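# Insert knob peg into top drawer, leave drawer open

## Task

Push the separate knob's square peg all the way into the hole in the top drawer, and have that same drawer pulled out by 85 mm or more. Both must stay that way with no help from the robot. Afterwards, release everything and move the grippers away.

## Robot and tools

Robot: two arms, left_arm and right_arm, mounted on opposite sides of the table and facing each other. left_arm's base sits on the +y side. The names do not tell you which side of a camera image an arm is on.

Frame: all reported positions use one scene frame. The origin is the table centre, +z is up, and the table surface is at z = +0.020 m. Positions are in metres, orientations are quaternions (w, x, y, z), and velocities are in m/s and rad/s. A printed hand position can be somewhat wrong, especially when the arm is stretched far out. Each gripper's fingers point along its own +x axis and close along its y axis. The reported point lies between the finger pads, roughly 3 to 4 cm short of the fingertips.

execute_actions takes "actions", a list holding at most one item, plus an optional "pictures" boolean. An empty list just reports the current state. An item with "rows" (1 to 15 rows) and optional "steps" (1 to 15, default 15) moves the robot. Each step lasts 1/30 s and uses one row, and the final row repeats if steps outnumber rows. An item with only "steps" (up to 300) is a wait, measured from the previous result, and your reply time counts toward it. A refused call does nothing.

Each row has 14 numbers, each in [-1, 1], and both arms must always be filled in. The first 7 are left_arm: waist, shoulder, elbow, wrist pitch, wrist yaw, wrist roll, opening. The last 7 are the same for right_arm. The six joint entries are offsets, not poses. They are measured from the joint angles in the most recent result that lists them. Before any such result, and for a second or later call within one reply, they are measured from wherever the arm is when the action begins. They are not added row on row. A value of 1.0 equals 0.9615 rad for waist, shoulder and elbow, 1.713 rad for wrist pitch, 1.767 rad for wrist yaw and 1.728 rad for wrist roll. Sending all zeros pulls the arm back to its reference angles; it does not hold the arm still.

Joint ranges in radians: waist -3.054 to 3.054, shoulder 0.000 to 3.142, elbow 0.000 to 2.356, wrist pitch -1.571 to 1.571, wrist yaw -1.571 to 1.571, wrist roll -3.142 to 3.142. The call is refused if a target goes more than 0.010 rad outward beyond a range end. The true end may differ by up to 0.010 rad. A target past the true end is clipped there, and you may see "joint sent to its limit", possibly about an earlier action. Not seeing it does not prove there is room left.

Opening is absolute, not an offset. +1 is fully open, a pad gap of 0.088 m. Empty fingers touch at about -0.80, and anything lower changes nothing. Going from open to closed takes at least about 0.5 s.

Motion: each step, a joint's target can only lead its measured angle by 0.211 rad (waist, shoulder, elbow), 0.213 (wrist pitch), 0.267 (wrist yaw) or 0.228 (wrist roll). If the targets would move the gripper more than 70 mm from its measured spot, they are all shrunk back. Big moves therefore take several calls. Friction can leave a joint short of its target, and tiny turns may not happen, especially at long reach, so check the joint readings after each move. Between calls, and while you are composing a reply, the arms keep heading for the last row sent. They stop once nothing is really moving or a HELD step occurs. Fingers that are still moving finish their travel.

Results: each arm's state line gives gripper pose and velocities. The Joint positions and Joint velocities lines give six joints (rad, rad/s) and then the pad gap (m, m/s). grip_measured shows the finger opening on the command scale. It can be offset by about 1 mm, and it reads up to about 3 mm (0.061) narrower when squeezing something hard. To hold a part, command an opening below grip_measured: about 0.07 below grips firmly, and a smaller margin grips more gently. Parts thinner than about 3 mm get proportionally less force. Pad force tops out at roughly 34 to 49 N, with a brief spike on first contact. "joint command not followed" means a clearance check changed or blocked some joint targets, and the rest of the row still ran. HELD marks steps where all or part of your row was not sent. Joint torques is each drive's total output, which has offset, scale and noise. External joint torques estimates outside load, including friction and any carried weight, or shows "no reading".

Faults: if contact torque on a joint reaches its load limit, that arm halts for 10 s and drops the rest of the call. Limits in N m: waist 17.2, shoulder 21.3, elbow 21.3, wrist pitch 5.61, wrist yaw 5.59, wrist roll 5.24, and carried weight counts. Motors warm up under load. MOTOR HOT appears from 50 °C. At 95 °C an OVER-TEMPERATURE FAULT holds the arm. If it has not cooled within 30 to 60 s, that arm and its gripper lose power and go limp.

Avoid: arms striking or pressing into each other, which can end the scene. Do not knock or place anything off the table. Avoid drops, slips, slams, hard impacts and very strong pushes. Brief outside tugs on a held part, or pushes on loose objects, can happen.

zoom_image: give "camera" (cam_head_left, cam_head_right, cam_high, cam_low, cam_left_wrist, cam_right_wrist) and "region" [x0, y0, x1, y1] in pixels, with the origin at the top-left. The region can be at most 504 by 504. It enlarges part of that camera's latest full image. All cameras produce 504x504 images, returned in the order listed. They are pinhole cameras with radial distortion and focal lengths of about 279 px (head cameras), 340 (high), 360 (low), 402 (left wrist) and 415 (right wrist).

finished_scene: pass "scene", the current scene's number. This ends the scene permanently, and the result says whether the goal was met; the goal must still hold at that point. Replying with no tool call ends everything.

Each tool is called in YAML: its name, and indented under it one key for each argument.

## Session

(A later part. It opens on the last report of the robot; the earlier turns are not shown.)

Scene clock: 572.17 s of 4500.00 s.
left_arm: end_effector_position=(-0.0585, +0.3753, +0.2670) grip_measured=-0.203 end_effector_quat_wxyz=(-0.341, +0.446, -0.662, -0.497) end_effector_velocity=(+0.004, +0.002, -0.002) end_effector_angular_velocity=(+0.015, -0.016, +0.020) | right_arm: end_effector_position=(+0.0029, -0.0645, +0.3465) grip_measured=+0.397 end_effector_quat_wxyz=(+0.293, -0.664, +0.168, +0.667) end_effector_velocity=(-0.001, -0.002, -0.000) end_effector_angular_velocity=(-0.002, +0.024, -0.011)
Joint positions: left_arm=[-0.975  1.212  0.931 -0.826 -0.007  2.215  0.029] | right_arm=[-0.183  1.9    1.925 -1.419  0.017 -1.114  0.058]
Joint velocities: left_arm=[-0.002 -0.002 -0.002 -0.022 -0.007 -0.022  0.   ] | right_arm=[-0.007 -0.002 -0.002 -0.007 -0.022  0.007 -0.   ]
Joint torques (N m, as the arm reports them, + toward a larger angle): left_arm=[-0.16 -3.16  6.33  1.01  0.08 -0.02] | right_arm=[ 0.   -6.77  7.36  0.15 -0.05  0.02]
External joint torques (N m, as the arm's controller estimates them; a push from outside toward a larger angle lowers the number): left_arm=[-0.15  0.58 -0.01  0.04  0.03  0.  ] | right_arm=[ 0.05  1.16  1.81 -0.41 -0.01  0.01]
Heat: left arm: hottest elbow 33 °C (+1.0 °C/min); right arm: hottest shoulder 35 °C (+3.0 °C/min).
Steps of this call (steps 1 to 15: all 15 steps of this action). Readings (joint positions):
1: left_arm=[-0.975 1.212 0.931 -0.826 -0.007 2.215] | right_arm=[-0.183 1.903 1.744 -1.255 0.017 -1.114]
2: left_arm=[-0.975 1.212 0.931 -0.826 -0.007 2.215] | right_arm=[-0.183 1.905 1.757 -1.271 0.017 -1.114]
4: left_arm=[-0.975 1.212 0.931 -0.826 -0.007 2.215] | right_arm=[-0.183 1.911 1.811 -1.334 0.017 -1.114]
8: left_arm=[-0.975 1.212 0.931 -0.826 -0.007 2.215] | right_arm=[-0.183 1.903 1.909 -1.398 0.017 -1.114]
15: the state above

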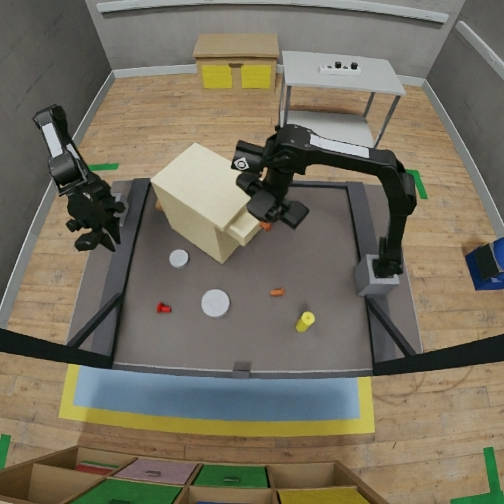

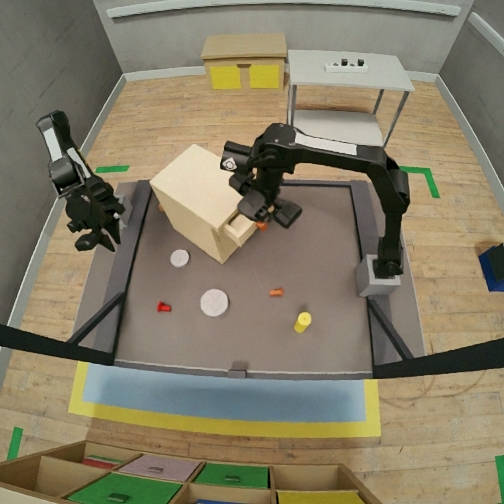

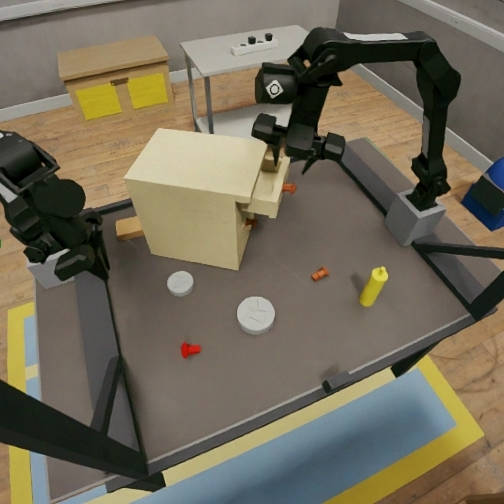

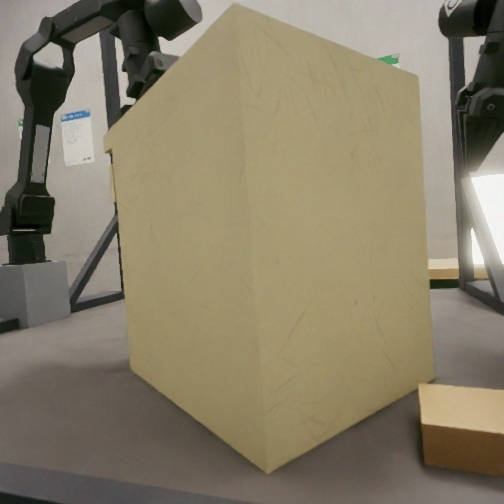

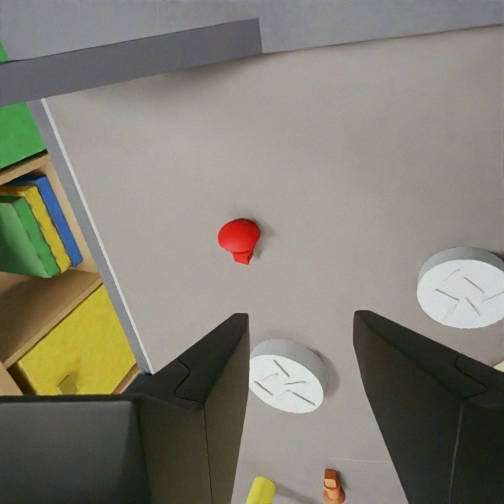

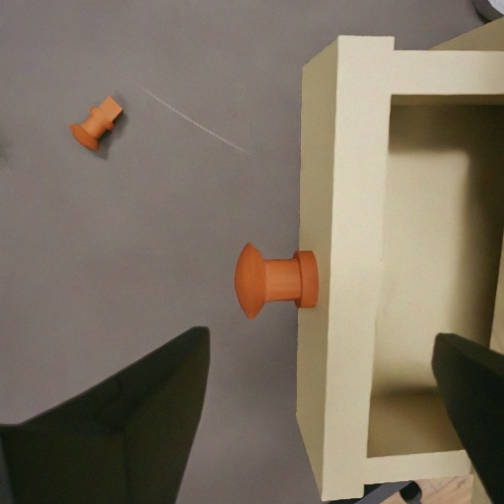

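execute_actions:
  actions:
    - {"rows":[[0,0,0,0,0,0,-0.2,0,0,-0.05,0.025,0,0,0.4],[0,0,0,0,0,0,-0.2,0,0,-0.1,0.05,0,0,0.4],[0,0,0,0,0,0,-0.2,0,0,-0.15,0.075,0,0,0.4],[0,0,0,0,0,0,-0.2,0,0,-0.195,0.097,0,0,0.4]]}
  pictures: false

execute_actions:
  actions:
    - {"rows":[[0,0,0,0,0,0,-0.2,0.01,-0.01,-0.01,-0.015,0,0,0.4],[0,0,0,0,0,0,-0.2,0.015,-0.01,-0.02,-0.025,0,0,0.4],[0,0,0,0,0,0,-0.2,0.025,-0.01,-0.02,-0.035,0,0,0.4],[0,0,0,0,0,0,-0.2,0.03,-0.01,-0.02,-0.045,0,0,0.4],[0,0,0,0,0,0,-0.2,0.035,-0.01,-0.03,-0.055,0,0,0.4]]}

Scene clock: 587.67 s of 4500.00 s.
left_arm: end_effector_position=(-0.0585, +0.3753, +0.2670) grip_measured=-0.203 end_effector_quat_wxyz=(-0.341, +0.446, -0.662, -0.497) end_effector_velocity=(+0.003, -0.001, -0.001) end_effector_angular_velocity=(-0.010, -0.015, +0.014) | right_arm: end_effector_position=(+0.0037, -0.0606, +0.2999) grip_measured=+0.397 end_effector_quat_wxyz=(+0.286, -0.665, +0.176, +0.667) end_effector_velocity=(-0.003, -0.011, -0.014) end_effector_angular_velocity=(-0.053, +0.020, -0.009)
Joint positions: left_arm=[-0.975  1.212  0.931 -0.826 -0.007  2.215  0.029] | right_arm=[-0.183  1.903  1.744 -1.257  0.017 -1.114  0.058]
Joint velocities: left_arm=[-0.002 -0.002 -0.002 -0.007 -0.022 -0.007 -0.   ] | right_arm=[-0.002 -0.002 -0.051 -0.007 -0.007  0.007  0.   ]
Joint torques (N m, as the arm reports them, + toward a larger angle): left_arm=[-0.03 -3.23  6.29  1.04  0.05 -0.06] | right_arm=[ 0.01 -7.5   6.12  0.56 -0.06  0.02]
External joint torques (N m, as the arm's controller estimates them; a push from outside toward a larger angle lowers the number): left_arm=[-0.06  0.49 -0.1   0.04  0.01 -0.04] | right_arm=[ 0.02  0.75  0.31  0.01 -0.02  0.01]
Heat: left arm: hottest elbow 33 °C (+1.0 °C/min); right arm: hottest shoulder 35 °C (+1.0 °C/min).
Steps of this call (steps 1 to 15: the robot went on to your last target; steps 16 to 90: nothing new was sent; then 12.00 s passed at rest; steps 91 to 105: all 15 steps of this action). Readings (joint positions):
91: left_arm=[-0.975 1.212 0.931 -0.826 -0.007 2.215] | right_arm=[-0.183 1.900 1.921 -1.416 0.017 -1.114]
92: left_arm=[-0.975 1.212 0.931 -0.826 -0.007 2.215] | right_arm=[-0.183 1.899 1.906 -1.398 0.017 -1.114]
94: left_arm=[-0.975 1.212 0.931 -0.826 -0.007 2.215] | right_arm=[-0.183 1.893 1.849 -1.335 0.017 -1.114]
98: left_arm=[-0.975 1.212 0.931 -0.826 -0.007 2.215] | right_arm=[-0.183 1.905 1.757 -1.276 0.017 -1.114]
105: the state above

Scene clock: 588.17 s of 4500.00 s.
left_arm: end_effector_position=(-0.0585, +0.3753, +0.2670) grip_measured=-0.203 end_effector_quat_wxyz=(-0.341, +0.446, -0.662, -0.497) end_effector_velocity=(+0.003, -0.001, -0.001) end_effector_angular_velocity=(-0.004, -0.011, +0.027) | right_arm: end_effector_position=(+0.0017, -0.0709, +0.2981) grip_measured=+0.400 end_effector_quat_wxyz=(+0.267, -0.679, +0.189, +0.657) end_effector_velocity=(-0.001, -0.003, +0.000) end_effector_angular_velocity=(-0.003, +0.022, +0.002)
Joint positions: left_arm=[-0.975  1.212  0.931 -0.826 -0.007  2.215  0.029] | right_arm=[-0.173  1.903  1.742 -1.303  0.044 -1.114  0.059]
Joint velocities: left_arm=[-0.002 -0.002 -0.002 -0.007 -0.022 -0.022 -0.   ] | right_arm=[-0.007 -0.007 -0.007 -0.007 -0.022 -0.007 -0.   ]
Joint torques (N m, as the arm reports them, + toward a larger angle): left_arm=[-0.13 -3.15  6.53  1.06  0.1  -0.04] | right_arm=[ 2.23 -8.01  3.32 -2.84 -1.23  0.02]
External joint torques (N m, as the arm's controller estimates them; a push from outside toward a larger angle lowers the number): left_arm=[-0.13  0.53  0.18  0.07  0.06 -0.01] | right_arm=[ 2.28  0.03 -2.3  -3.29 -1.21  0.01]
Heat: left arm: hottest elbow 33 °C (+1.0 °C/min); right arm: hottest shoulder 36 °C (+2.0 °C/min).
Steps of this call (steps 1 to 15: all 15 steps of this action). Readings (joint positions):
1: left_arm=[-0.975 1.212 0.931 -0.826 -0.007 2.215] | right_arm=[-0.183 1.903 1.744 -1.257 0.017 -1.114]
2: left_arm=[-0.975 1.212 0.931 -0.826 -0.007 2.215] | right_arm=[-0.182 1.903 1.743 -1.263 0.017 -1.114]
4: left_arm=[-0.975 1.212 0.931 -0.826 -0.007 2.215] | right_arm=[-0.177 1.903 1.742 -1.279 0.022 -1.114]
8: left_arm=[-0.975 1.212 0.931 -0.826 -0.007 2.215] | right_arm=[-0.171 1.903 1.742 -1.297 0.038 -1.114]
15: the state above

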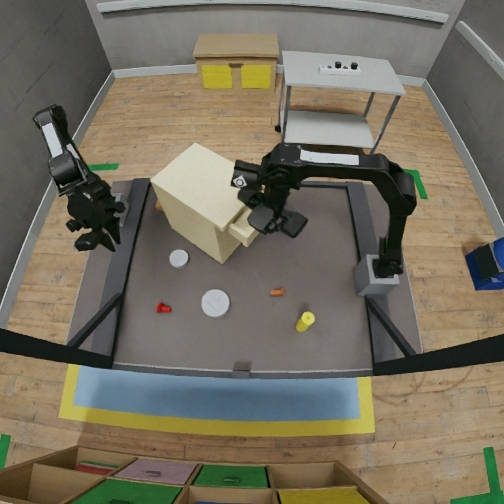

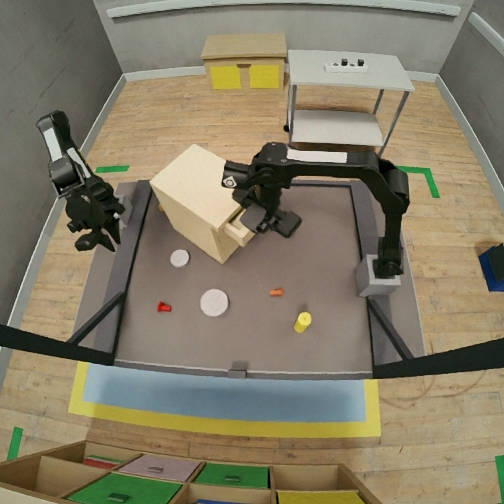

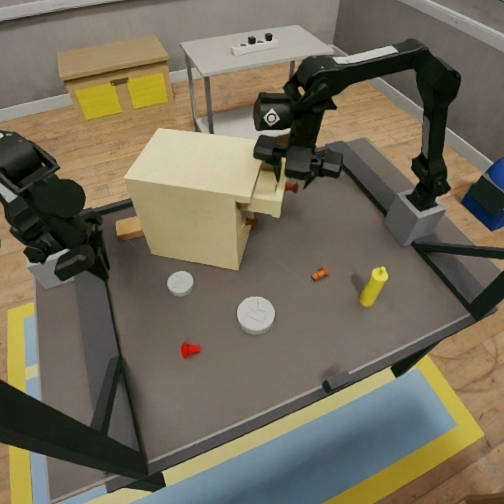

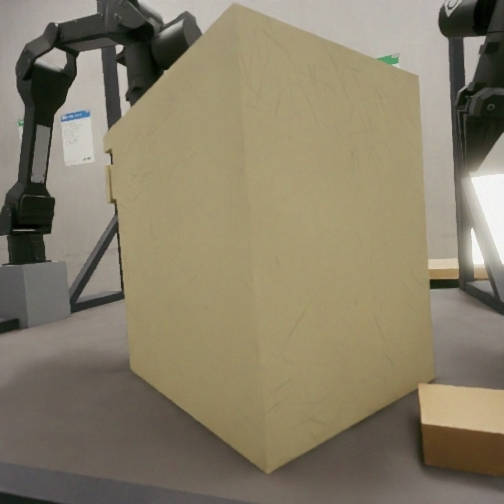

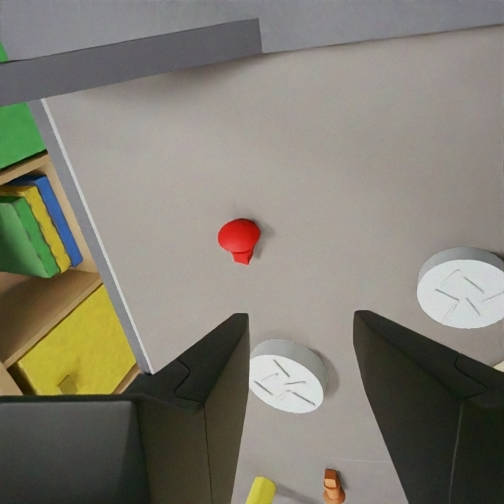

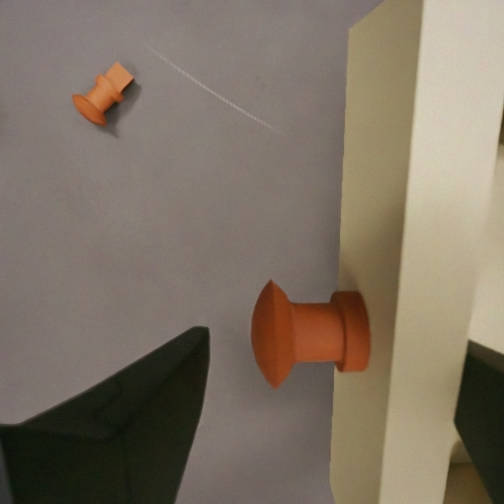

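At its stop. Retreat.

execute_actions:
  actions:
    - {"rows":[[0,0,0,0,0,0,-0.2,0,0,0.01,0.01,0,0,0.5],[0,0,0,0,0,0,-0.2,0,0,0.01,0.01,0,0,0.5],[0,0,0,0,0,0,-0.2,0,0,0.05,-0.01,0,0,0.5],[0,0,0,0,0,0,-0.2,0,0,0.1,-0.037,0,0,0.5],[0,0,0,0,0,0,-0.2,0,0,0.15,-0.065,0,0,0.5],[0,0,0,0,0,0,-0.2,0,0,0.2,-0.09,0,0,0.5]]}
  pictures: false

execute_actions:
  actions:
    - {"rows":[[0,0,0,0,0,0,-0.2,0,-0.8,0,0,0,0,0.5]]}
  pictures: false

execute_actions:
  actions:
    - {"steps":15}

Scene clock: 597.20 s of 4500.00 s.
left_arm: end_effector_position=(-0.0585, +0.3753, +0.2670) grip_measured=-0.203 end_effector_quat_wxyz=(-0.341, +0.446, -0.662, -0.497) end_effector_velocity=(+0.003, -0.002, -0.002) end_effector_angular_velocity=(+0.004, -0.012, +0.017) | right_arm: end_effector_position=(+0.0019, -0.0716, +0.3461) grip_measured=+0.497 end_effector_quat_wxyz=(+0.281, -0.675, +0.176, +0.659) end_effector_velocity=(-0.002, -0.008, -0.014) end_effector_angular_velocity=(-0.084, +0.021, +0.020)
Joint positions: left_arm=[-0.975  1.212  0.931 -0.826 -0.007  2.215  0.029] | right_arm=[-0.175  1.9    1.926 -1.453  0.042 -1.114  0.063]
Joint velocities: left_arm=[ 0.007  0.002 -0.002 -0.007 -0.007 -0.007 -0.   ] | right_arm=[-0.002  0.032 -0.002 -0.051 -0.007 -0.022  0.   ]
Joint torques (N m, as the arm reports them, + toward a larger angle): left_arm=[ 0.14 -3.1   6.33  1.06  0.08 -0.06] | right_arm=[ 0.15 -6.91  7.2   0.17  0.05  0.02]
External joint torques (N m, as the arm's controller estimates them; a push from outside toward a larger angle lowers the number): left_arm=[ 0.1   0.55 -0.03  0.05  0.05 -0.04] | right_arm=[ 0.15  0.59  1.87 -0.41  0.07  0.01]
Heat: left arm: hottest elbow 33 °C (+0.0 °C/min); right arm: hottest shoulder 37 °C (+3.0 °C/min).
Steps of this call (steps 1 to 15: the robot went on to your last target; steps 16 to 90: nothing new was sent; then 5.53 s passed at rest; steps 91 to 105: all 15 steps of this action). Readings (joint positions):
91: left_arm=[-0.975 1.212 0.931 -0.826 -0.007 2.215] | right_arm=[-0.173 1.903 1.744 -1.304 0.044 -1.114]
92: left_arm=[-0.975 1.212 0.931 -0.826 -0.007 2.215] | right_arm=[-0.175 1.903 1.745 -1.305 0.043 -1.114]
94: left_arm=[-0.975 1.212 0.931 -0.826 -0.007 2.215] | right_arm=[-0.175 1.904 1.761 -1.320 0.042 -1.114]
98: left_arm=[-0.975 1.212 0.931 -0.826 -0.007 2.215] | right_arm=[-0.175 1.912 1.873 -1.418 0.042 -1.114]
105: the state above

Scene clock: 597.70 s of 4500.00 s.
left_arm: end_effector_position=(-0.0585, +0.3753, +0.2670) grip_measured=-0.203 end_effector_quat_wxyz=(-0.341, +0.446, -0.662, -0.497) end_effector_velocity=(+0.006, +0.006, -0.006) end_effector_angular_velocity=(+0.031, -0.029, +0.001) | right_arm: end_effector_position=(-0.0239, -0.1987, +0.5380) grip_measured=+0.497 end_effector_quat_wxyz=(+0.483, -0.597, -0.050, +0.638) end_effector_velocity=(-0.088, -0.420, +0.336) end_effector_angular_velocity=(+1.433, -0.269, +0.008)
Joint positions: left_arm=[-0.975  1.212  0.931 -0.826 -0.007  2.215  0.029] | right_arm=[-0.175  1.264  1.919 -1.452  0.042 -1.114  0.063]
Joint velocities: left_arm=[-0.002 -0.002 -0.007 -0.037  0.007 -0.007 -0.   ] | right_arm=[-0.002 -1.463  0.002 -0.007 -0.022  0.007 -0.   ]
Joint torques (N m, as the arm reports them, + toward a larger angle): left_arm=[-0.01 -3.31  6.48  1.05  0.08  0.02] | right_arm=[ 0.   -2.75  6.22  1.1  -0.02  0.05]
External joint torques (N m, as the arm's controller estimates them; a push from outside toward a larger angle lowers the number): left_arm=[0.   0.39 0.18 0.08 0.04 0.04] | right_arm=[-0.02 -0.21  1.88 -0.11  0.    0.01]
Heat: left arm: hottest elbow 33 °C (+0.0 °C/min); right arm: hottest shoulder 37 °C (+3.0 °C/min).
Steps of this call (steps 1 to 15: all 15 steps of this action). Readings (joint positions):
1: left_arm=[-0.975 1.212 0.931 -0.826 -0.007 2.215] | right_arm=[-0.175 1.885 1.926 -1.451 0.042 -1.114]
2: left_arm=[-0.975 1.212 0.931 -0.826 -0.007 2.215] | right_arm=[-0.175 1.864 1.918 -1.451 0.042 -1.114]
4: left_arm=[-0.975 1.212 0.931 -0.826 -0.007 2.215] | right_arm=[-0.175 1.797 1.913 -1.452 0.042 -1.114]
8: left_arm=[-0.975 1.212 0.931 -0.826 -0.007 2.215] | right_arm=[-0.175 1.605 1.917 -1.452 0.042 -1.114]
15: the state above

Scene clock: 598.20 s of 4500.00 s.
left_arm: end_effector_position=(-0.0585, +0.3753, +0.2670) grip_measured=-0.203 end_effector_quat_wxyz=(-0.341, +0.446, -0.662, -0.497) end_effector_velocity=(+0.003, -0.001, -0.001) end_effector_angular_velocity=(-0.010, -0.015, +0.014) | right_arm: end_effector_position=(-0.0320, -0.2384, +0.5684) grip_measured=+0.497 end_effector_quat_wxyz=(+0.522, -0.572, -0.100, +0.625) end_effector_velocity=(-0.006, -0.010, +0.004) end_effector_angular_velocity=(+0.025, +0.012, +0.026)
Joint positions: left_arm=[-0.975  1.212  0.931 -0.826 -0.007  2.215  0.029] | right_arm=[-0.175  1.134  1.929 -1.452  0.042 -1.114  0.063]
Joint velocities: left_arm=[-0.002 -0.002 -0.002 -0.007 -0.022 -0.007 -0.   ] | right_arm=[-0.007 -0.032 -0.002 -0.007 -0.037 -0.007 -0.   ]
Joint torques (N m, as the arm reports them, + toward a larger angle): left_arm=[ 0.08 -3.04  6.54  1.04  0.08 -0.06] | right_arm=[ 0.   -0.85  4.49  1.23 -0.02  0.05]
External joint torques (N m, as the arm's controller estimates them; a push from outside toward a larger angle lowers the number): left_arm=[ 0.07  0.64  0.17  0.03  0.04 -0.04] | right_arm=[ 0.    0.36  0.25 -0.27  0.    0.01]
Heat: left arm: hottest elbow 33 °C (+0.0 °C/min); right arm: hottest shoulder 36 °C (+2.0 °C/min).
Steps of this call (steps 1 to 15: the robot went on to your last target). Readings (joint positions):
1: left_arm=[-0.975 1.212 0.931 -0.826 -0.007 2.215] | right_arm=[-0.175 1.219 1.919 -1.452 0.042 -1.114]
2: left_arm=[-0.975 1.212 0.931 -0.826 -0.007 2.215] | right_arm=[-0.175 1.181 1.924 -1.452 0.042 -1.114]
4: left_arm=[-0.975 1.212 0.931 -0.826 -0.007 2.215] | right_arm=[-0.175 1.130 1.936 -1.452 0.042 -1.114]
8: left_arm=[-0.975 1.212 0.931 -0.826 -0.007 2.215] | right_arm=[-0.175 1.116 1.938 -1.452 0.042 -1.114]
15: the state above

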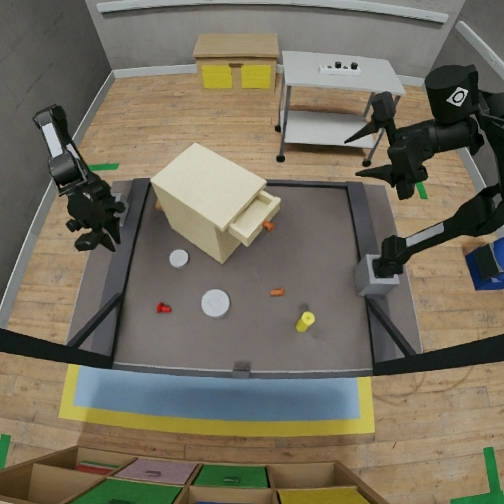

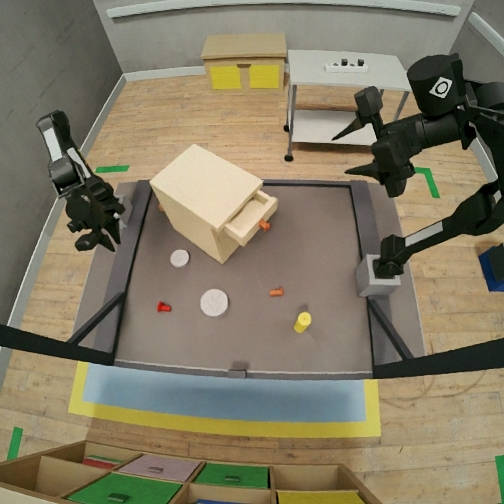

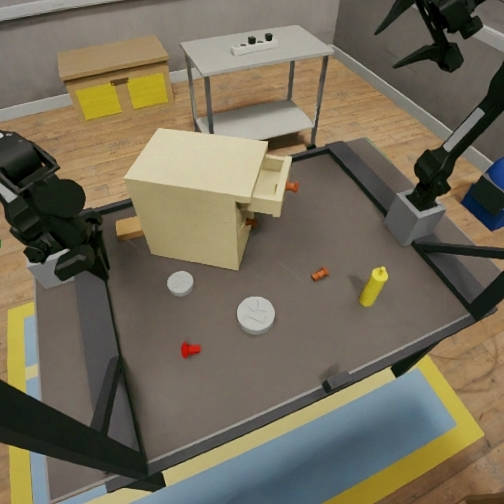

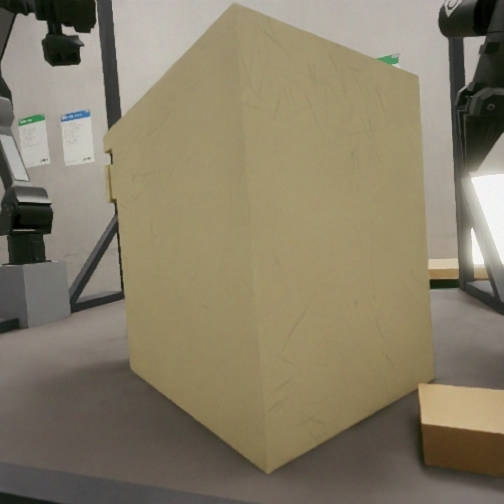

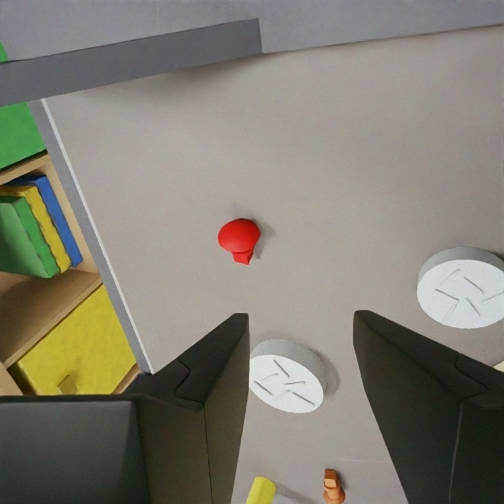

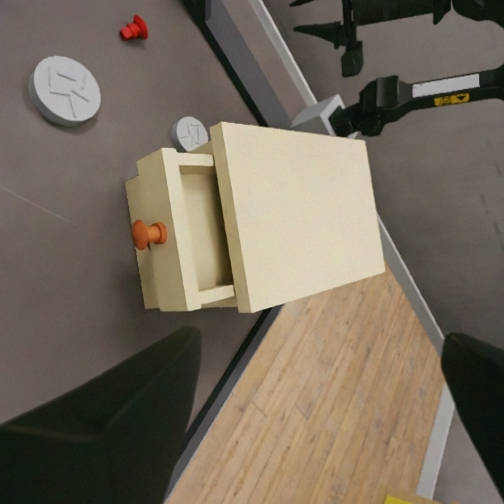

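finished_scene:
  scene: 1

The scene is finished: the task was done.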